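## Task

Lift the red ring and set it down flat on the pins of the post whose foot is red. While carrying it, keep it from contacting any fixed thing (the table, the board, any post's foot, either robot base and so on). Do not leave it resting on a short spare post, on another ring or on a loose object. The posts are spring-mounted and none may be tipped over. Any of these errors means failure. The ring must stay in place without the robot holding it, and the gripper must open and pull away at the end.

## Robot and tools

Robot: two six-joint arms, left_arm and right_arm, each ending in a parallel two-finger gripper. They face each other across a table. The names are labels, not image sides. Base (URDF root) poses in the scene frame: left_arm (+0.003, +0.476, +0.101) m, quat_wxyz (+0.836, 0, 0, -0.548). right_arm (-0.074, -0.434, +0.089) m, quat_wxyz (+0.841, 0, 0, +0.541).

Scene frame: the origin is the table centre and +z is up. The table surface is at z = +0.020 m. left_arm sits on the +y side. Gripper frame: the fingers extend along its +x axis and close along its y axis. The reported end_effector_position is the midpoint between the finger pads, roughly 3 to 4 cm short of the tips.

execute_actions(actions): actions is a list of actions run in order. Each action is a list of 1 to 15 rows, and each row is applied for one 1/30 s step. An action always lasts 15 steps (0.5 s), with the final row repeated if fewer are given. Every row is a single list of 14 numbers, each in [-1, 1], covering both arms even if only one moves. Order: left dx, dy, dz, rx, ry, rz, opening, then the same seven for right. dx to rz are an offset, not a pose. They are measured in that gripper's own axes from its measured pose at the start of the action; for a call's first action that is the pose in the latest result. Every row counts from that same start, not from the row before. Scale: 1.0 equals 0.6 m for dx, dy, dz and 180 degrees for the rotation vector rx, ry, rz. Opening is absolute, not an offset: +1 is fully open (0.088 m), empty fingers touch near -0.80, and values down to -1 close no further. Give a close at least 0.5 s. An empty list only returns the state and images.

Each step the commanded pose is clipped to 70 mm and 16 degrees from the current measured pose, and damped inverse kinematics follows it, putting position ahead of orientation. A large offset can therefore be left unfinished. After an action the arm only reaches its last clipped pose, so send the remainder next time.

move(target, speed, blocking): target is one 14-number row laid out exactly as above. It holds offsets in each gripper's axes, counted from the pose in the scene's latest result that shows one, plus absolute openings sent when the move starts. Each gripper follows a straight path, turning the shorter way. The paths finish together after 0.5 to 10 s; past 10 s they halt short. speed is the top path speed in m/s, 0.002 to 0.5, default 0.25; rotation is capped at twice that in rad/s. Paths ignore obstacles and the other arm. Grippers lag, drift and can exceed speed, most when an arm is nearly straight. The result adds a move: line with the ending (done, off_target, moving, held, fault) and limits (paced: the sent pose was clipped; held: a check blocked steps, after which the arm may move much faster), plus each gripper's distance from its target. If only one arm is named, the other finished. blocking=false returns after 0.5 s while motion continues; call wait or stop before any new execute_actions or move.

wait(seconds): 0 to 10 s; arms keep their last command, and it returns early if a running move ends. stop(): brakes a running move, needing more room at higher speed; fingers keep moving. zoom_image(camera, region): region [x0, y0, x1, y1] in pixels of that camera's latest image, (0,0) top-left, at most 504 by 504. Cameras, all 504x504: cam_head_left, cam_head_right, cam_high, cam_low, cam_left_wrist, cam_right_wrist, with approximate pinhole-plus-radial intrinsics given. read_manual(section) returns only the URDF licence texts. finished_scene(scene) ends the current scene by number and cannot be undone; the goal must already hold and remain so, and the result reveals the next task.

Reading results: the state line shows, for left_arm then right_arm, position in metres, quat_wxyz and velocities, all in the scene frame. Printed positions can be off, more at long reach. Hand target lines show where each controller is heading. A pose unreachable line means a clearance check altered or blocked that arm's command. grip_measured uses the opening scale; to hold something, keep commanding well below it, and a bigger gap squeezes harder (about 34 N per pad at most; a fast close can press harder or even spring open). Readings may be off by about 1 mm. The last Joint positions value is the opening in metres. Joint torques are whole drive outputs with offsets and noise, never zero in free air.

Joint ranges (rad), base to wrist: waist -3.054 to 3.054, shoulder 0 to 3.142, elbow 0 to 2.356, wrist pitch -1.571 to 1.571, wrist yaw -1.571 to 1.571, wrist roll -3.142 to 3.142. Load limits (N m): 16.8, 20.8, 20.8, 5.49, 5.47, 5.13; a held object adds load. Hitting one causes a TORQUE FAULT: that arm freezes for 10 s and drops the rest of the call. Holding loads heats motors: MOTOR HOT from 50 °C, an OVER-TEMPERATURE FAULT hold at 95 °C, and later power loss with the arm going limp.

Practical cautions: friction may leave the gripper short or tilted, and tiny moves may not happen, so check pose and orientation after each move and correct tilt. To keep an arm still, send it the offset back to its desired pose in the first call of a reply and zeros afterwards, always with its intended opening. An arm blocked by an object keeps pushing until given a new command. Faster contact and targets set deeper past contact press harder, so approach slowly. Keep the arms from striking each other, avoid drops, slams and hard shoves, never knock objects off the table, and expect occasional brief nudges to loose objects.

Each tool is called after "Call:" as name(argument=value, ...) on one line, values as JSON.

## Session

Call:
execute_actions(actions=[])

Scene clock: 0.00 s.
left_arm: end_effector_position=(+0.2978, +0.4641, +0.3722) grip_measured=+0.849 end_effector_quat_wxyz=(+0.957, -0.057, +0.033, -0.284) end_effector_velocity=(+0.000, -0.000, -0.002) end_effector_angular_velocity=(-0.021, +0.019, +0.006) | right_arm: end_effector_position=(-0.1414, -0.2084, +0.1730) grip_measured=+0.843 end_effector_quat_wxyz=(+0.633, -0.370, +0.675, +0.075) end_effector_velocity=(-0.002, -0.004, +0.001) end_effector_angular_velocity=(-0.013, +0.020, -0.005)
Joint positions: left_arm=[ 1.557  0.946  0.553  0.339  0.975 -0.084  0.081] | right_arm=[ 0.697  1.817  1.271 -1.447 -0.034  1.177  0.08 ]
Joint velocities: left_arm=[-0.002 -0.002 -0.002 -0.007 -0.007 -0.022  0.   ] | right_arm=[-0.002 -0.007 -0.007 -0.007 -0.022 -0.007 -0.   ]
Joint torques (N m, as the arm reports them, + toward a larger angle): no reading
Motor temperatures (°C, as the motors report them): left_arm=[28 29 29 28 29 30] | right_arm=[29 31 30 28 31 28]
Heat: left arm: hottest wrist roll 30 °C (+0.0 °C/min); right arm: hottest shoulder 31 °C (+0.0 °C/min).
Hand target (left_arm): +0.298, +0.464, +0.372; +0.957, -0.057, +0.033, -0.284
Hand target (right_arm): -0.141, -0.208, +0.173; +0.633, -0.370, +0.675, +0.075

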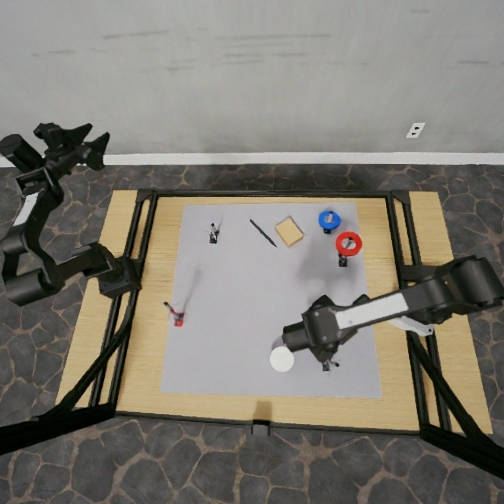

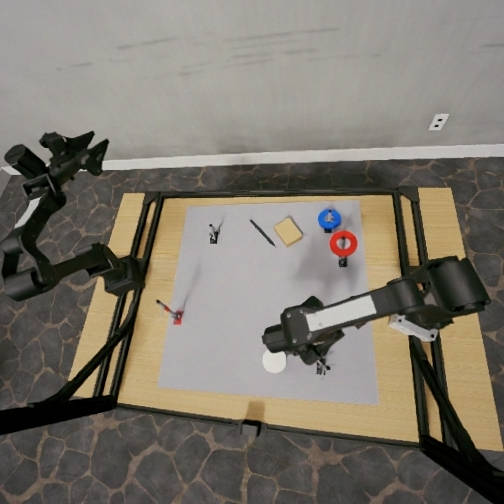

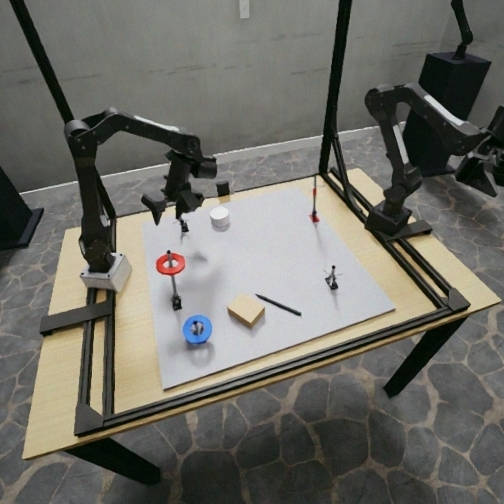

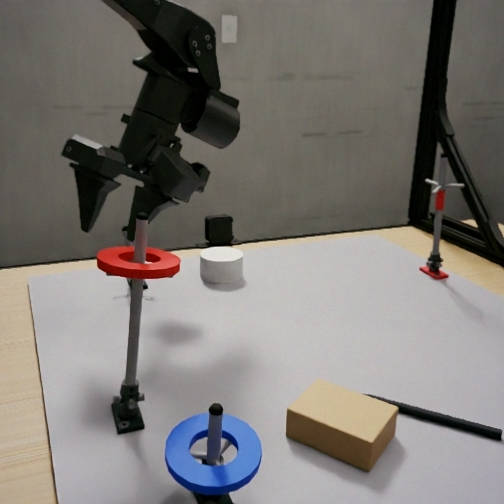

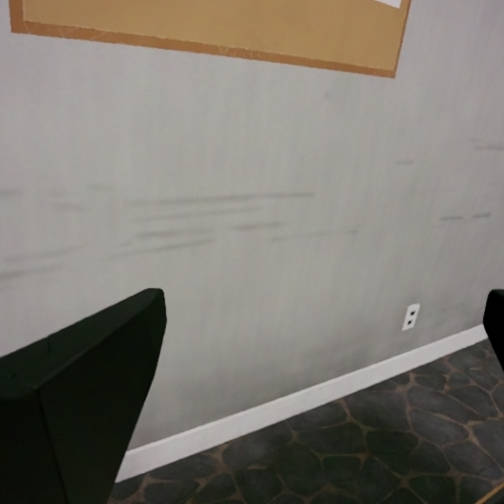

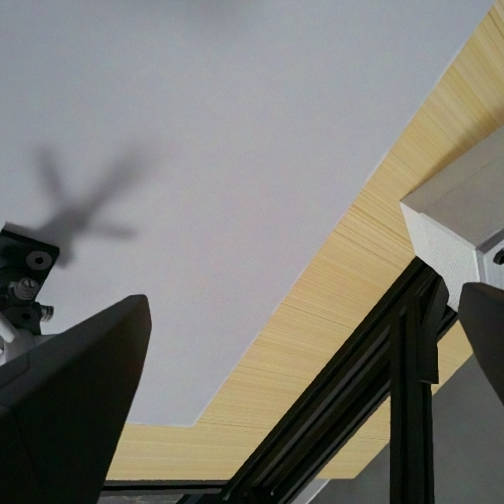

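Call:
move(target=[-0.079,-0.524,-0.154,0.216,0.48,-0.149,1,-0.167,-0.328,0.244,-0.084,-0.077,0.111,1], speed=0.35)

Scene clock: 3.53 s.
left_arm: end_effector_position=(+0.0792, +0.2250, +0.3176) grip_measured=+1.000 end_effector_quat_wxyz=(+0.574, +0.432, +0.546, -0.431) end_effector_velocity=(-0.000, -0.002, -0.001) end_effector_angular_velocity=(+0.014, -0.004, +0.000) | right_arm: end_effector_position=(+0.0822, -0.2290, +0.3084) grip_measured=+1.000 end_effector_quat_wxyz=(+0.648, -0.311, +0.617, +0.319) end_effector_velocity=(+0.001, -0.002, +0.004) end_effector_angular_velocity=(+0.010, +0.001, -0.005)
Joint positions: left_arm=[-0.131  1.542  1.572 -1.57  -0.024  0.022  0.088] | right_arm=[-0.218  1.517  1.561 -1.571  0.009  0.002  0.088]
Joint velocities: left_arm=[-0.007  0.017  0.012 -0.007 -0.007 -0.007  0.   ] | right_arm=[-0.012 -0.007  0.007 -0.007 -0.007 -0.007  0.   ]
Joint torques (N m, as the arm reports them, + toward a larger angle): left_arm=[-0.43 -3.73  7.49 -0.29  0.1  -0.27] | right_arm=[-0.29 -3.97  6.97  0.19 -0.04 -0.11]
Motor temperatures (°C, as the motors report them): left_arm=[28 29 30 28 29 30] | right_arm=[29 31 31 28 31 28]
Heat: left arm: hottest elbow 30 °C (+0.0 °C/min); right arm: hottest shoulder 31 °C (+0.0 °C/min).
Hand target (left_arm): +0.078, +0.222, +0.318; +0.573, +0.430, +0.548, -0.431
Hand target (right_arm): +0.084, -0.227, +0.309; +0.648, -0.310, +0.618, +0.320
Off the commanded pose (left_arm): 0.007 m, 2 deg.
Off the commanded pose (right_arm): 0.005 m, 3 deg.
joint sent to its limit (left arm) — the command would take joint 4 (wrist pitch) past its lower limit, so that joint was sent only as far as its limit.
joint sent to its limit (right arm) — the command would take joint 4 (wrist pitch) past its lower limit, so that joint was sent only as far as its limit.
move: off_target (right_arm)

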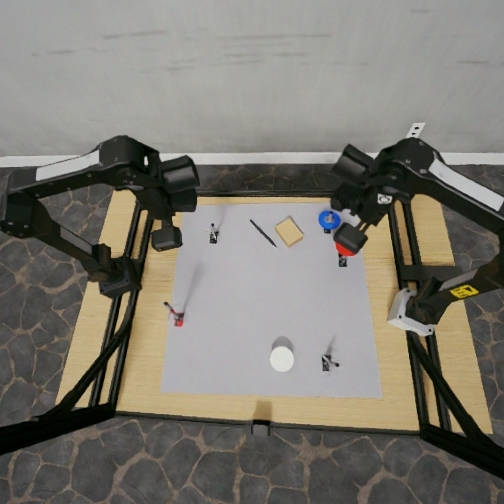

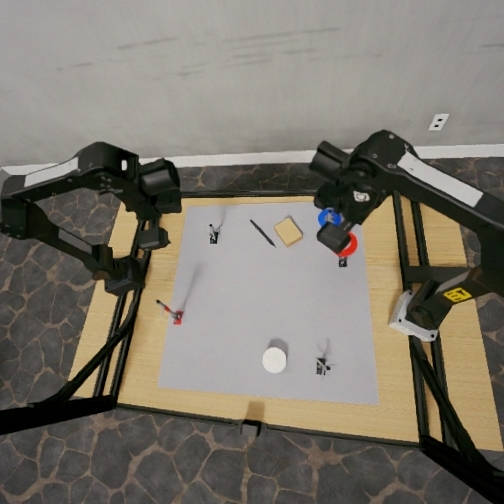

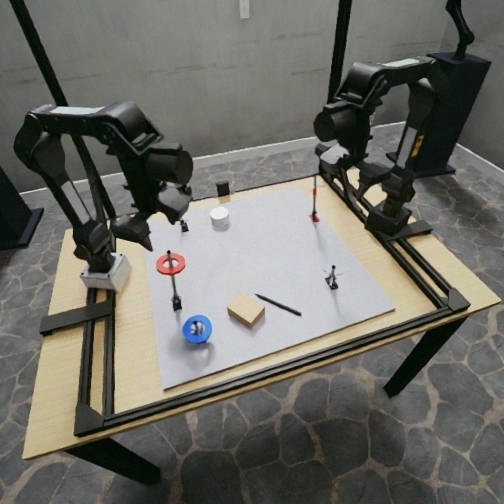

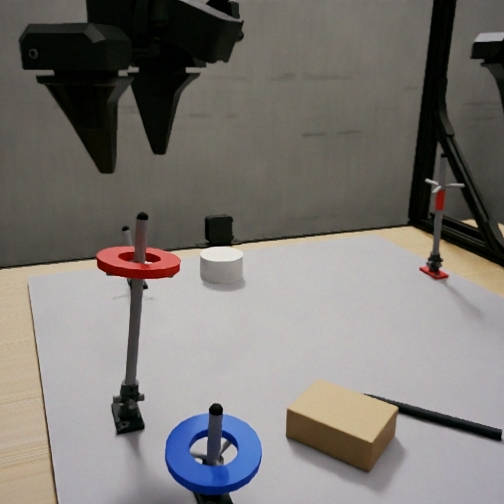

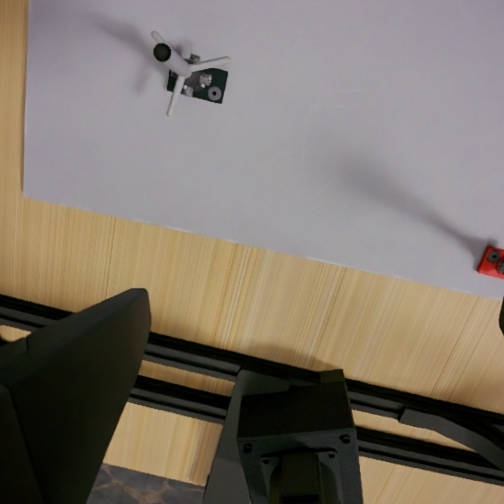

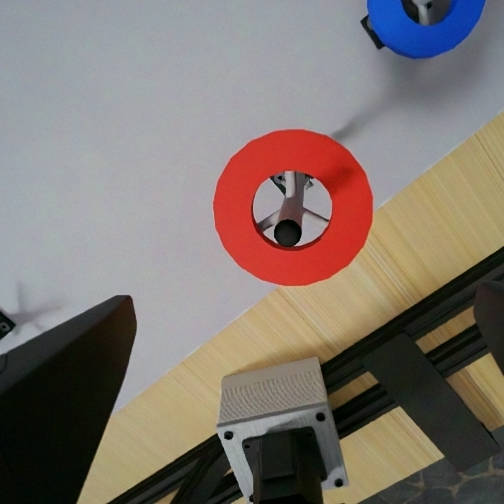

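Call:
move(target=[0.005,-0.281,-0.11,-0.283,0,0,1,0.125,0.002,0.016,-0.025,0.039,-0.022,1], speed=0.3)

Call:
zoom_image(camera="cam_low", region=[50, 140, 230, 320])

Scene clock: 5.97 s.
left_arm: end_effector_position=(-0.0983, +0.2489, +0.3084) grip_measured=+1.000 end_effector_quat_wxyz=(+0.704, +0.145, +0.677, -0.157) end_effector_velocity=(+0.002, +0.004, +0.000) end_effector_angular_velocity=(+0.009, -0.028, +0.025) | right_arm: end_effector_position=(+0.0908, -0.2173, +0.2401) grip_measured=+1.000 end_effector_quat_wxyz=(+0.615, -0.370, +0.627, +0.304) end_effector_velocity=(+0.000, +0.001, -0.000) end_effector_angular_velocity=(+0.010, +0.004, +0.019)
Joint positions: left_arm=[-0.856  1.502  1.496 -1.558 -0.041 -1.587  0.088] | right_arm=[-0.18   1.617  1.384 -1.396  0.076 -0.029  0.088]
Joint velocities: left_arm=[-0.012  0.002  0.002 -0.022 -0.022 -0.037  0.   ] | right_arm=[-0.002 -0.002 -0.002  0.007 -0.007 -0.022  0.   ]
Joint torques (N m, as the arm reports them, + toward a larger angle): left_arm=[-0.24 -3.34  7.42 -0.24 -0.11 -0.32] | right_arm=[ 0.12 -4.58  4.48  0.41  0.11 -0.12]
Motor temperatures (°C, as the motors report them): left_arm=[28 29 30 28 29 31] | right_arm=[29 31 31 28 31 28]
Heat: left arm: hottest wrist roll 31 °C (+10.1 °C/min); right arm: hottest shoulder 31 °C (+0.0 °C/min).
Hand target (left_arm): -0.100, +0.246, +0.309; +0.705, +0.142, +0.677, -0.156
Hand target (right_arm): +0.090, -0.218, +0.234; +0.607, -0.376, +0.632, +0.301
Off the commanded pose (left_arm): 0.004 m, 0 deg.
Off the commanded pose (right_arm): 0.006 m, 1 deg.
move: done

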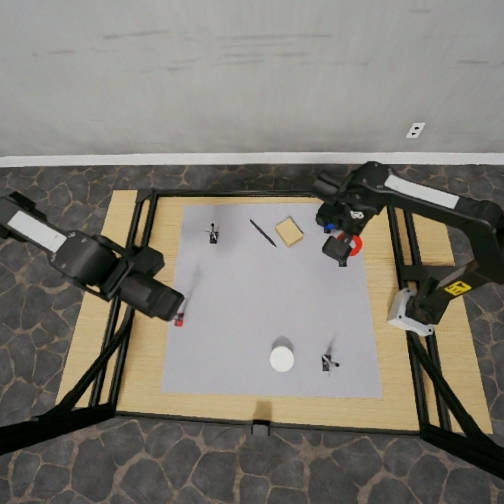

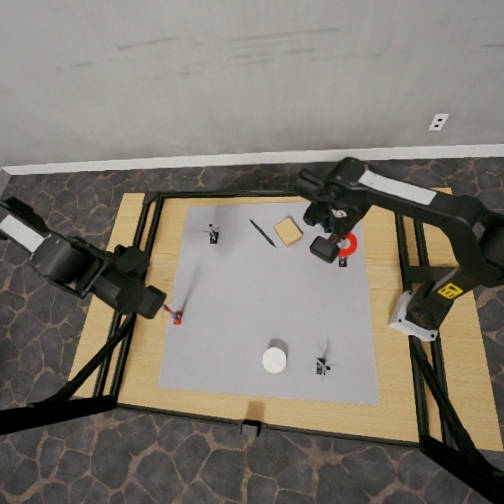

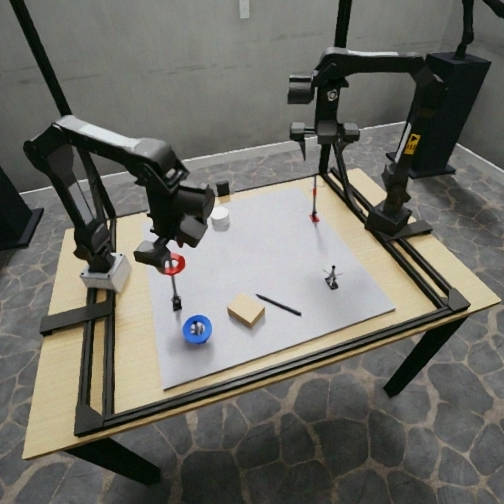

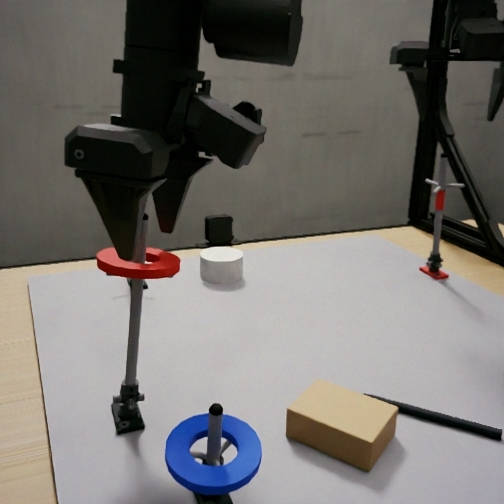

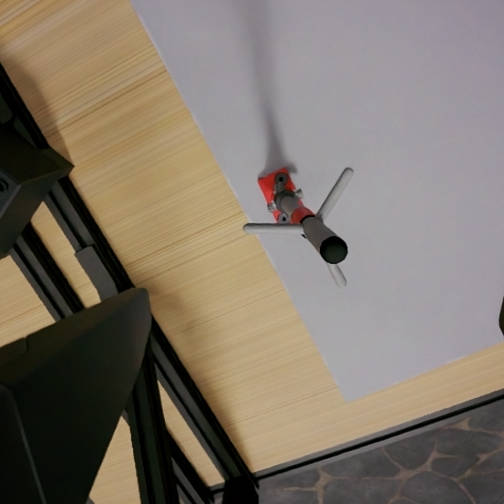

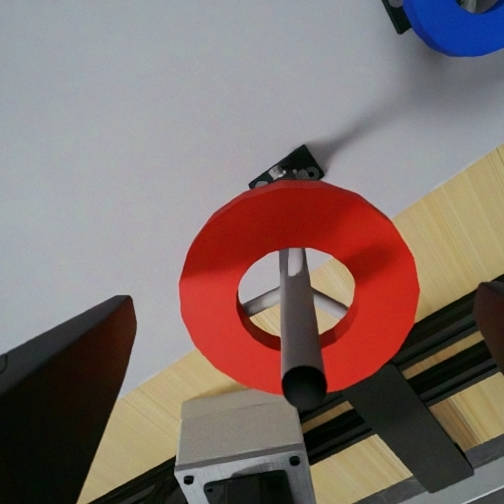

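Region (50, 140, 230, 320) of cam_low's 504x504 image, scaled by 2.800, with more detail than that image has.

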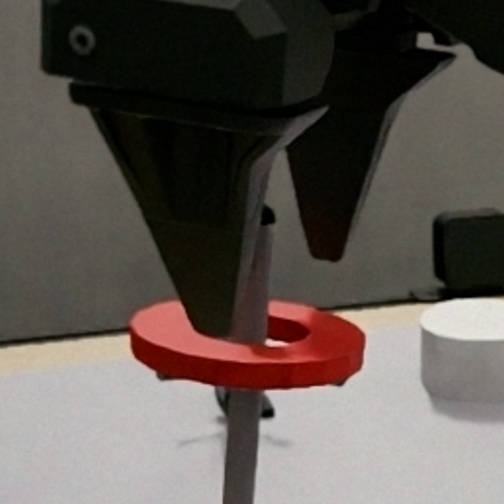

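Call:
move(target=[0.04,-0.027,0.001,0.18,0.028,0.008,1,0.067,0,-0.016,0,0.006,0,1], speed=0.25)

Call:
zoom_image(camera="cam_low", region=[50, 140, 230, 320])

Scene clock: 7.93 s.
left_arm: end_effector_position=(-0.1045, +0.2333, +0.2895) grip_measured=+1.000 end_effector_quat_wxyz=(+0.610, +0.344, +0.634, -0.328) end_effector_velocity=(-0.002, +0.003, -0.001) end_effector_angular_velocity=(+0.020, +0.016, -0.004) | right_arm: end_effector_position=(+0.0873, -0.2262, +0.2006) grip_measured=+1.000 end_effector_quat_wxyz=(+0.607, -0.374, +0.634, +0.300) end_effector_velocity=(-0.004, -0.005, -0.001) end_effector_angular_velocity=(-0.018, +0.024, +0.019)
Joint positions: left_arm=[-0.811  1.577  1.492 -1.511  0.031 -0.981  0.088] | right_arm=[-0.189  1.61   1.219 -1.258  0.076 -0.037  0.088]
Joint velocities: left_arm=[ 0.002  0.002 -0.002 -0.007  0.022  0.007  0.   ] | right_arm=[-0.002 -0.002 -0.007 -0.022 -0.007 -0.022  0.   ]
Joint torques (N m, as the arm reports them, + toward a larger angle): left_arm=[ 0.34 -3.85  4.66 -0.14  0.11  0.26] | right_arm=[-0.31 -6.63  4.42  0.31  0.1  -0.11]
Motor temperatures (°C, as the motors report them): left_arm=[28 29 30 28 29 31] | right_arm=[29 32 31 28 31 28]
Heat: left arm: hottest wrist roll 31 °C (+7.6 °C/min); right arm: hottest shoulder 32 °C (+7.6 °C/min).
Hand target (left_arm): -0.104, +0.234, +0.285; +0.607, +0.351, +0.635, -0.324
Hand target (right_arm): +0.087, -0.229, +0.201; +0.609, -0.373, +0.633, +0.300
Off the commanded pose (left_arm): 0.005 m, 1 deg.
Off the commanded pose (right_arm): 0.003 m, 0 deg.
move: done

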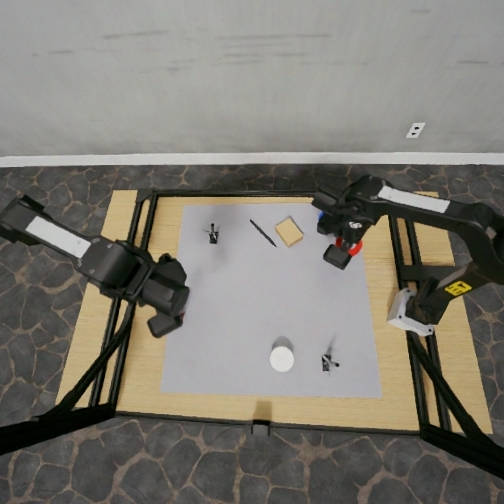

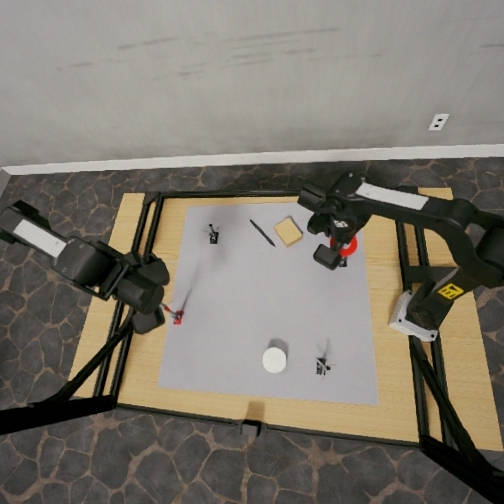

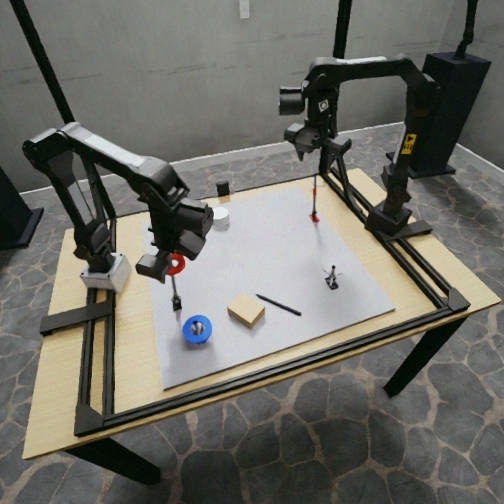

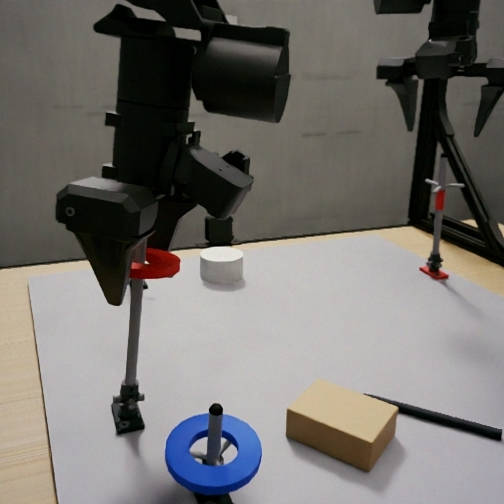

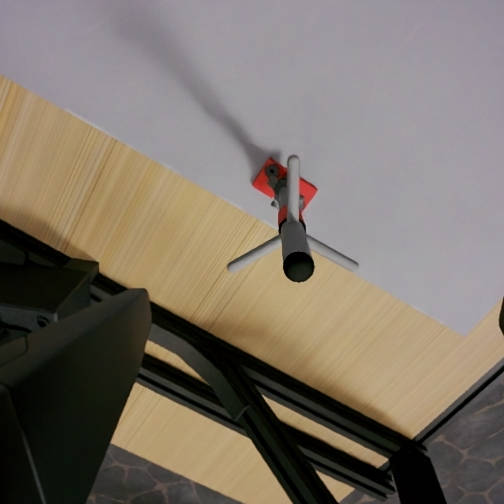

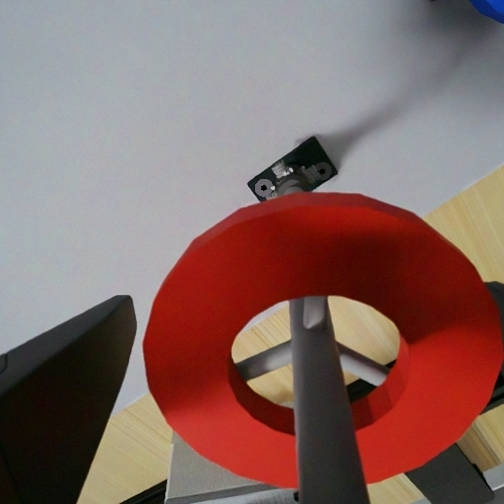

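Region (50, 140, 230, 320) of cam_low's 504x504 image, scaled by 2.800, with more detail than that image has.

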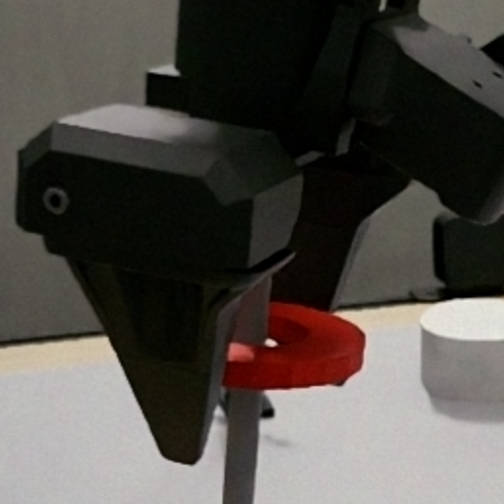

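Call:
execute_actions(actions=[[[0,0,0,0,0,0,1,0,0,0,0,0,0,0.9],[0,0,0,0,0,0,1,0,0,0,0,0,0,0.85],[0,0,0,0,0,0,1,0,0,0,0,0,0,0.8],[0,0,0,0,0,0,1,0,0,0,0,0,0,0.76],[0,0,0,0,0,0,1,0,0,0,0,0,0,0.72],[0,0,0,0,0,0,1,0,0,0,0,0,0,0.68],[0,0,0,0,0,0,1,0,0,0,0,0,0,0.64],[0,0,0,0,0,0,1,0,0,0,0,0,0,0.6],[0,0,0,0,0,0,1,0,0,0,0,0,0,0.55],[0,0,0,0,0,0,1,0,0,0,0,0,0,0.5],[0,0,0,0,0,0,1,0,0,0,0,0,0,0.45],[0,0,0,0,0,0,1,0,0,0,0,0,0,0.4],[0,0,0,0,0,0,1,0,0,0,0,0,0,0.3]]])

Call:
move(target=[-0.02,0,0,0,0,0,1,-0.135,0,0,0,0,0,0.3], speed=0.1)

Scene clock: 8.63 s.
left_arm: end_effector_position=(-0.1044, +0.2332, +0.2894) grip_measured=+1.000 end_effector_quat_wxyz=(+0.610, +0.344, +0.634, -0.329) end_effector_velocity=(+0.003, +0.001, -0.001) end_effector_angular_velocity=(+0.003, -0.025, +0.004) | right_arm: end_effector_position=(+0.0873, -0.2262, +0.2006) grip_measured=+0.614 end_effector_quat_wxyz=(+0.607, -0.374, +0.634, +0.300) end_effector_velocity=(+0.000, -0.003, +0.001) end_effector_angular_velocity=(-0.006, -0.004, +0.005)
Joint positions: left_arm=[-0.811  1.577  1.492 -1.511  0.032 -0.979  0.088] | right_arm=[-0.189  1.61   1.218 -1.258  0.076 -0.037  0.069]
Joint velocities: left_arm=[-0.002  0.002 -0.002 -0.007 -0.022 -0.007  0.   ] | right_arm=[-0.002 -0.007 -0.002 -0.007  0.007 -0.007 -0.   ]
Joint torques (N m, as the arm reports them, + toward a larger angle): left_arm=[-0.07 -4.89  5.8  -0.28  0.04 -0.09] | right_arm=[-0.05 -5.54  5.56  0.12  0.06 -0.04]
Motor temperatures (°C, as the motors report them): left_arm=[28 29 30 28 29 31] | right_arm=[29 32 31 28 31 28]
Heat: left arm: hottest wrist roll 31 °C (+6.9 °C/min); right arm: hottest shoulder 32 °C (+6.9 °C/min).
Hand target (left_arm): -0.104, +0.233, +0.290; +0.610, +0.344, +0.634, -0.328
Hand target (right_arm): +0.087, -0.226, +0.201; +0.607, -0.374, +0.633, +0.300
Off the commanded pose (left_arm): 0.000 m, 0 deg.
Off the commanded pose (right_arm): 0.000 m, 0 deg.

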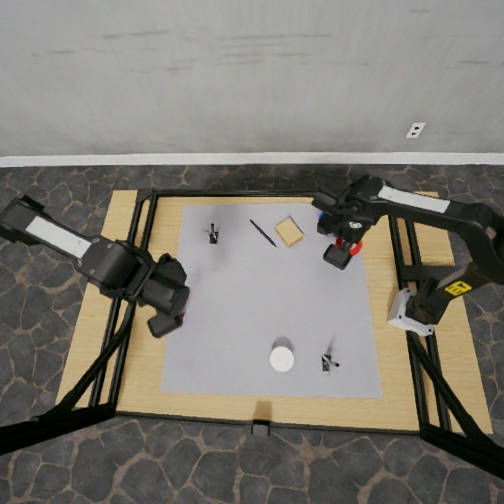

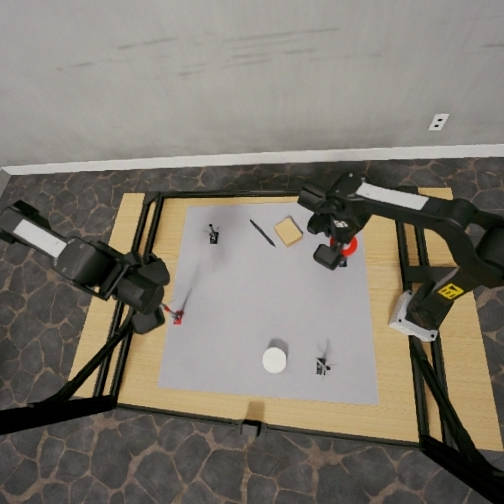

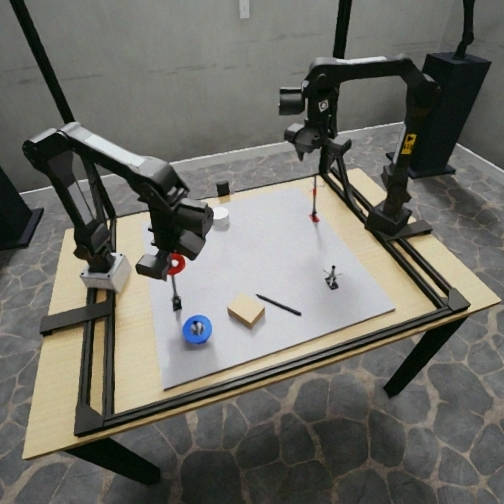

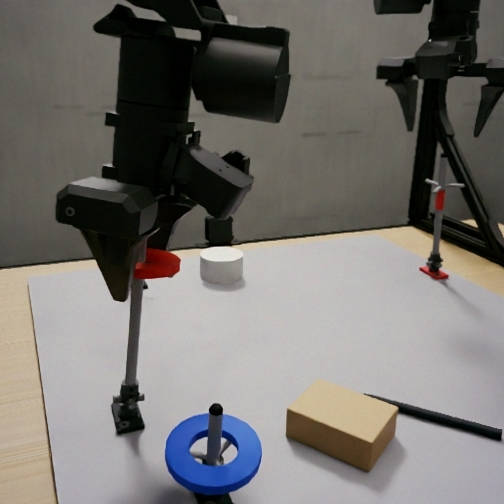

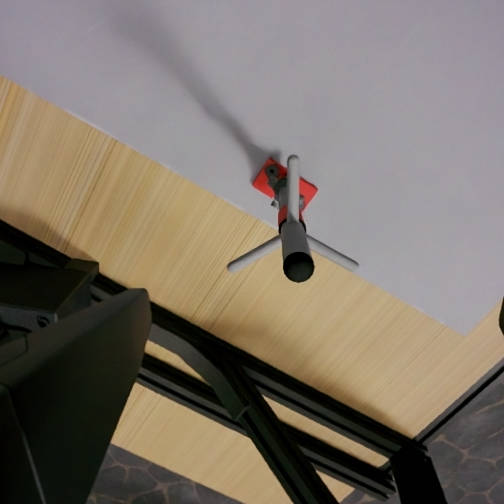

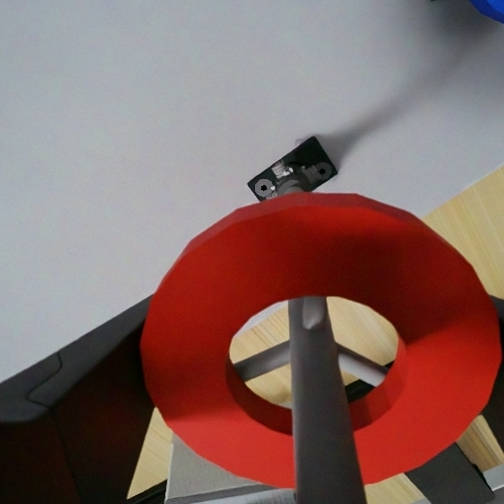

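Scene clock: 9.83 s.
left_arm: end_effector_position=(-0.1035, +0.2354, +0.3004) grip_measured=+1.000 end_effector_quat_wxyz=(+0.610, +0.345, +0.634, -0.328) end_effector_velocity=(+0.004, -0.000, +0.001) end_effector_angular_velocity=(-0.006, -0.021, +0.009) | right_arm: end_effector_position=(+0.0855, -0.2204, +0.2801) grip_measured=+0.613 end_effector_quat_wxyz=(+0.611, -0.372, +0.631, +0.301) end_effector_velocity=(-0.000, -0.004, +0.003) end_effector_angular_velocity=(-0.026, +0.010, +0.005)
Joint positions: left_arm=[-0.811  1.577  1.536 -1.557  0.032 -0.979  0.088] | right_arm=[-0.171  1.62   1.545 -1.568  0.076 -0.019  0.069]
Joint velocities: left_arm=[ 0.002 -0.002  0.002 -0.007 -0.022 -0.007  0.   ] | right_arm=[-0.002  0.012  0.022 -0.037  0.007 -0.007 -0.   ]
Joint torques (N m, as the arm reports them, + toward a larger angle): left_arm=[ 0.05 -3.87  7.43 -0.41  0.03  0.04] | right_arm=[ 0.07 -4.5   6.69 -0.07  0.01  0.02]
Motor temperatures (°C, as the motors report them): left_arm=[28 29 30 28 29 31] | right_arm=[29 32 31 28 31 28]
Heat: left arm: hottest wrist roll 31 °C (+6.1 °C/min); right arm: hottest shoulder 32 °C (+6.1 °C/min).
Hand target (left_arm): -0.104, +0.233, +0.301; +0.610, +0.344, +0.634, -0.329
Hand target (right_arm): +0.086, -0.218, +0.281; +0.610, -0.373, +0.631, +0.302
Off the commanded pose (left_arm): 0.003 m, 0 deg.
Off the commanded pose (right_arm): 0.003 m, 1 deg.
joint sent to its limit (right arm) — the command would take joint 4 (wrist pitch) past its lower limit, so that joint was sent only as far as its limit.
move: done

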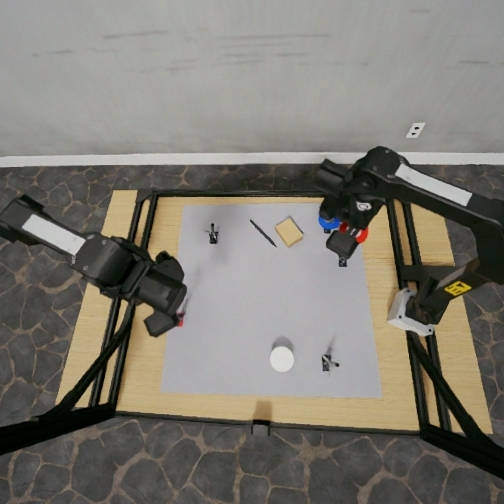

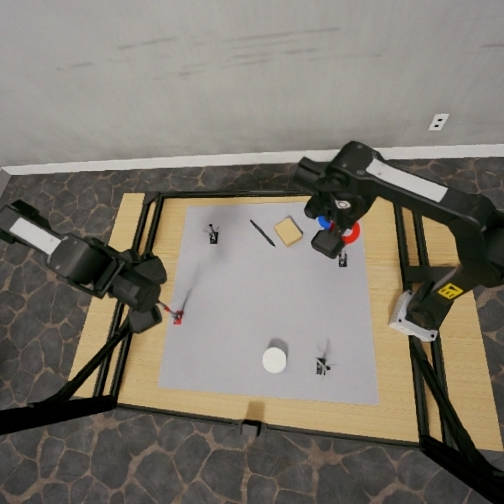

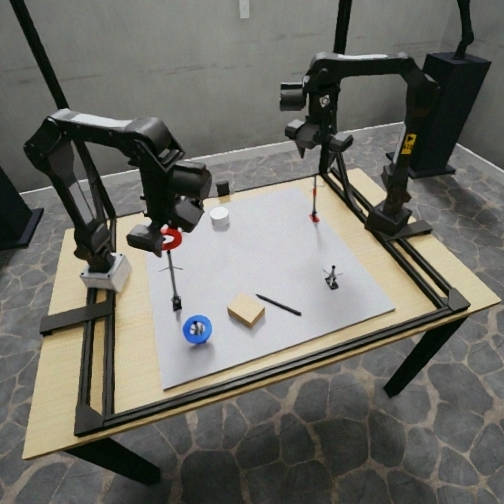

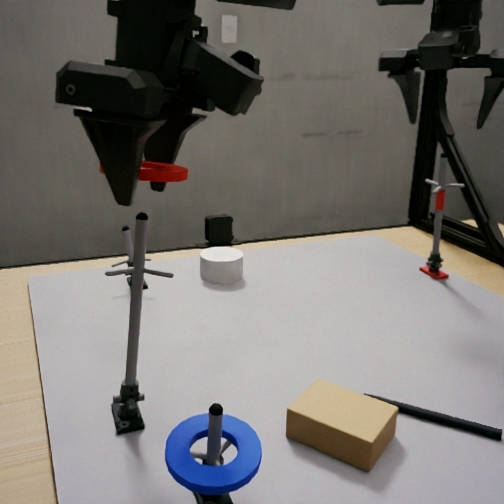

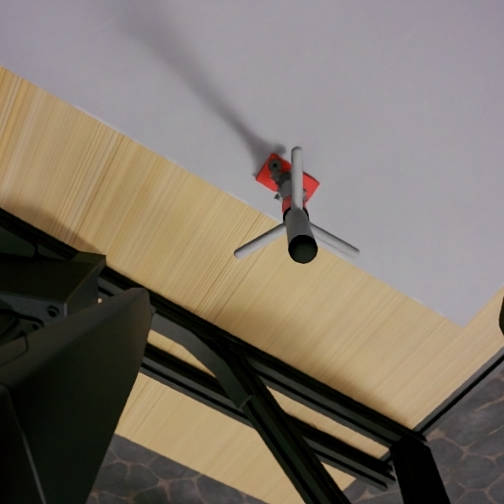

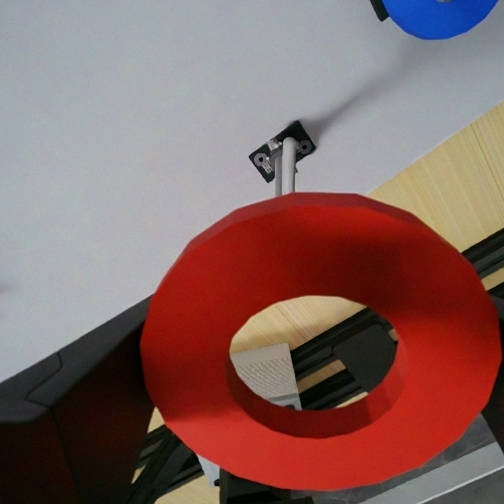

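Call:
move(target=[-0.095,-0.039,0.28,-0.216,-0.234,-0.47,1,-0.156,0.354,0.171,-0.11,-0.517,0.138,0.3], speed=0.33)

Call:
zoom_image(camera="cam_head_left", region=[170, 200, 330, 320])

Call:
zoom_image(camera="cam_low", region=[250, 0, 504, 170])

Scene clock: 13.53 s.
left_arm: end_effector_position=(-0.0302, +0.0794, +0.3576) grip_measured=+1.000 end_effector_quat_wxyz=(+0.471, -0.484, +0.520, -0.523) end_effector_velocity=(+0.002, -0.000, +0.002) end_effector_angular_velocity=(-0.020, +0.024, +0.019) | right_arm: end_effector_position=(-0.0349, -0.0100, +0.3593) grip_measured=+0.615 end_effector_quat_wxyz=(+0.742, +0.006, -0.007, +0.671) end_effector_velocity=(-0.000, +0.001, -0.005) end_effector_angular_velocity=(-0.008, -0.007, +0.005)
Joint positions: left_arm=[-0.492  1.304  0.634  0.686  0.007 -1.581  0.088] | right_arm=[ 0.34   1.398  0.764  0.652  0.014 -0.001  0.069]
Joint velocities: left_arm=[-0.002  0.007 -0.007  0.037 -0.022 -0.022  0.   ] | right_arm=[-0.002  0.007 -0.007  0.007 -0.007 -0.007 -0.   ]
Joint torques (N m, as the arm reports them, + toward a larger angle): left_arm=[-0.48 -3.05  5.37  1.51 -0.05 -0.23] | right_arm=[ 0.11 -4.32  5.27  2.29 -0.05 -0.06]
Motor temperatures (°C, as the motors report them): left_arm=[28 30 31 28 29 31] | right_arm=[29 32 31 28 31 28]
Heat: left arm: hottest elbow 31 °C (+4.4 °C/min); right arm: hottest shoulder 32 °C (+4.4 °C/min).
Hand target (left_arm): -0.031, +0.079, +0.349; +0.474, -0.481, +0.526, -0.517
Hand target (right_arm): -0.036, -0.009, +0.350; +0.740, -0.001, -0.001, +0.673
Off the commanded pose (left_arm): 0.007 m, 1 deg.
Off the commanded pose (right_arm): 0.010 m, 1 deg.
move: off_target (right_arm)

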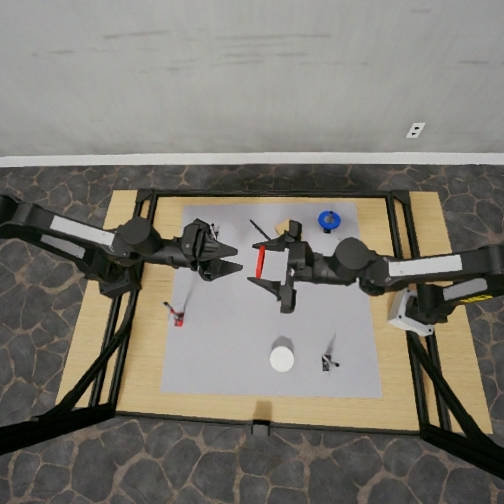

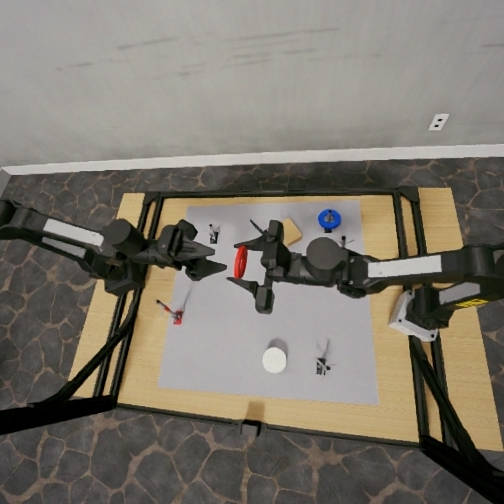

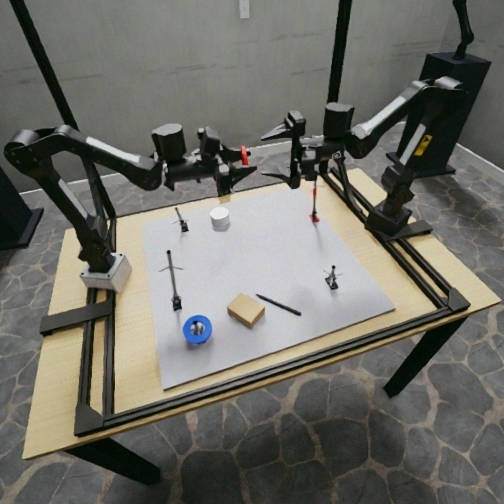

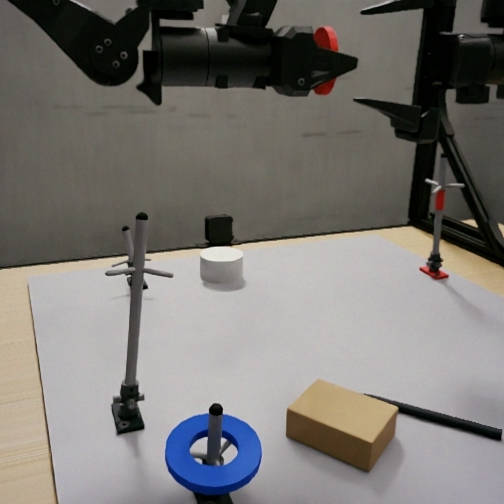

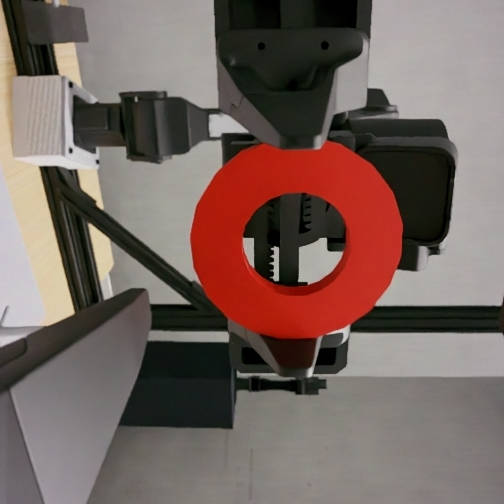

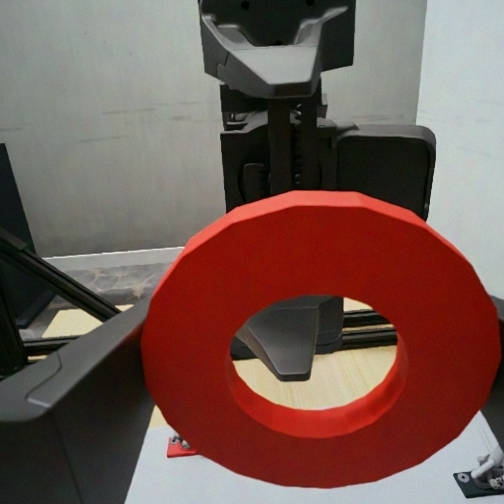

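Region (170, 200, 330, 320) of cam_head_left's 504x504 image, scaled by 3.150, with more detail than that image has; it fills the top 378 rows of this view, and the rest is white.

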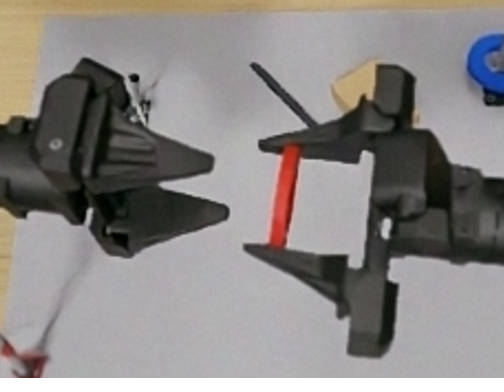

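Region (250, 0, 504, 170) of cam_low's 504x504 image, scaled by 1.984, with more detail than that image has; it fills the top 337 rows of this view, and the rest is white.

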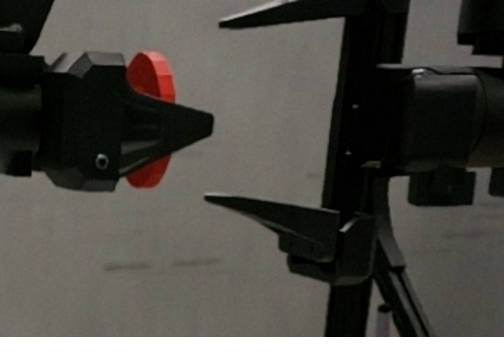

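Call:
move(target=[0.096,0.003,0.006,0,0,0,1,0,0,0,0,0,0,0.3], speed=0.07)

Call:
zoom_image(camera="cam_low", region=[250, 0, 420, 130])

Scene clock: 14.97 s.
left_arm: end_effector_position=(-0.0329, +0.0256, +0.3547) grip_measured=+1.000 end_effector_quat_wxyz=(+0.472, -0.482, +0.522, -0.522) end_effector_velocity=(-0.000, -0.002, -0.002) end_effector_angular_velocity=(+0.008, +0.007, +0.005) | right_arm: end_effector_position=(-0.0348, -0.0099, +0.3593) grip_measured=+0.614 end_effector_quat_wxyz=(+0.742, +0.006, -0.007, +0.671) end_effector_velocity=(-0.002, -0.000, +0.001) end_effector_angular_velocity=(+0.007, -0.008, +0.010)
Joint positions: left_arm=[-0.487  1.531  0.814  0.728  0.012 -1.581  0.088] | right_arm=[ 0.34   1.399  0.764  0.654  0.014 -0.001  0.069]
Joint velocities: left_arm=[-0.002  0.007  0.007 -0.007 -0.007 -0.007  0.   ] | right_arm=[ 0.002 -0.002 -0.002  0.007 -0.007 -0.007 -0.   ]
Joint torques (N m, as the arm reports them, + toward a larger angle): left_arm=[ 0.2  -4.23  8.65  1.5   0.14  0.06] | right_arm=[-0.06 -5.27  6.72  1.87  0.02 -0.02]
Motor temperatures (°C, as the motors report them): left_arm=[28 30 31 28 29 31] | right_arm=[29 32 31 29 31 28]
Heat: left arm: hottest elbow 31 °C (+4.0 °C/min); right arm: hottest shoulder 32 °C (+4.0 °C/min).
Hand target (left_arm): -0.032, +0.022, +0.357; +0.471, -0.484, +0.521, -0.523
Hand target (right_arm): -0.035, -0.010, +0.359; +0.742, +0.006, -0.007, +0.671
Off the commanded pose (left_arm): 0.004 m, 0 deg.
Off the commanded pose (right_arm): 0.000 m, 0 deg.
move: done

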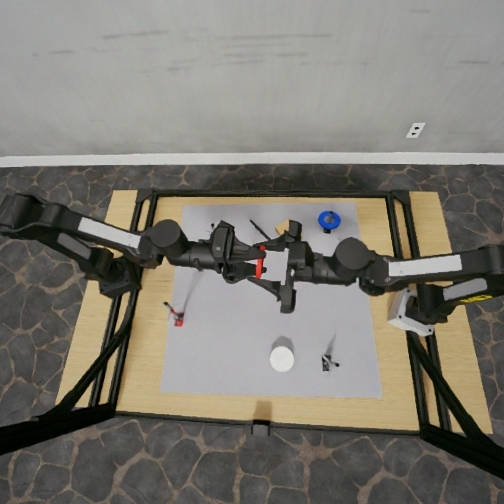

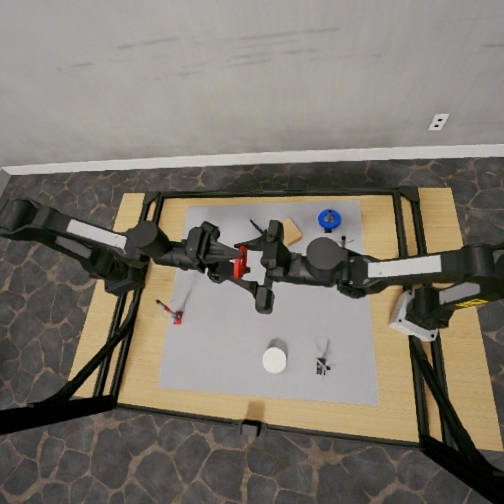

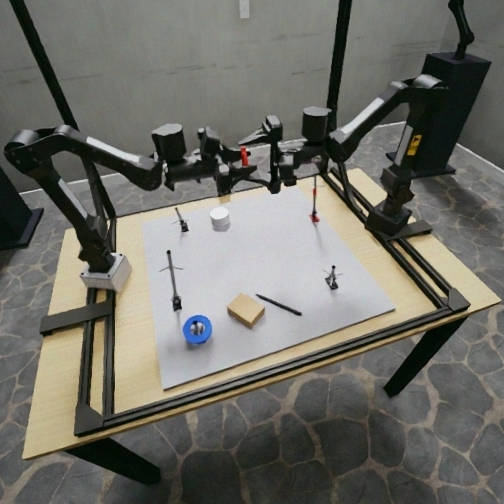

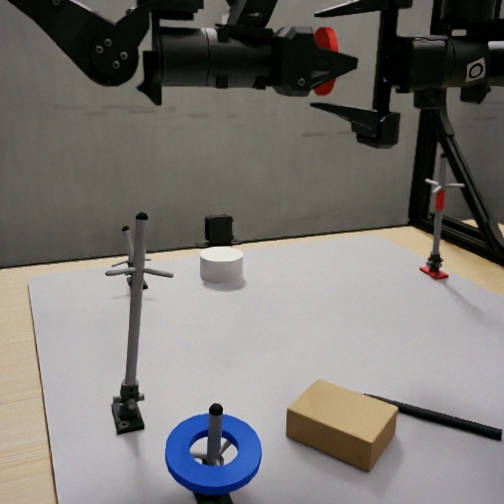

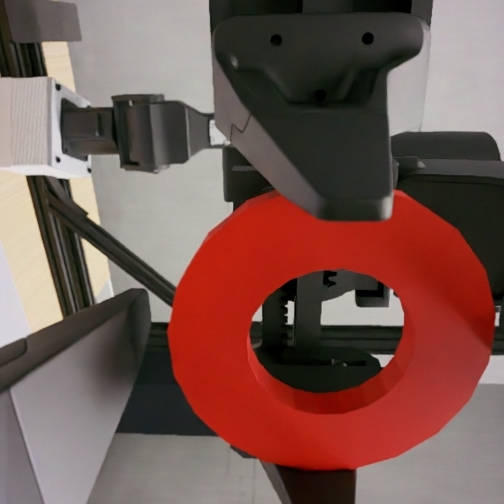

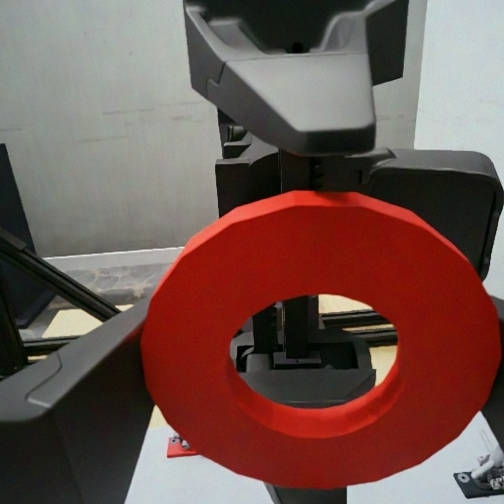

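Region (250, 0, 420, 130) of cam_low's 504x504 image, scaled by 2.965, with more detail than that image has; it fills the top 385 rows of this view, and the rest is white.

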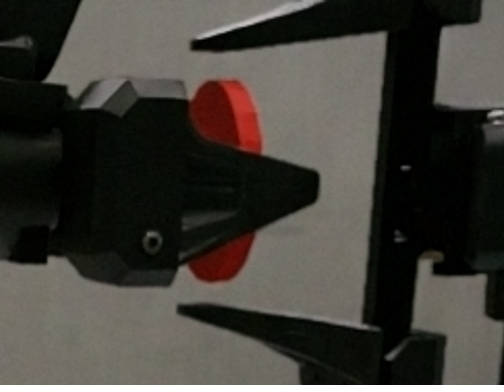

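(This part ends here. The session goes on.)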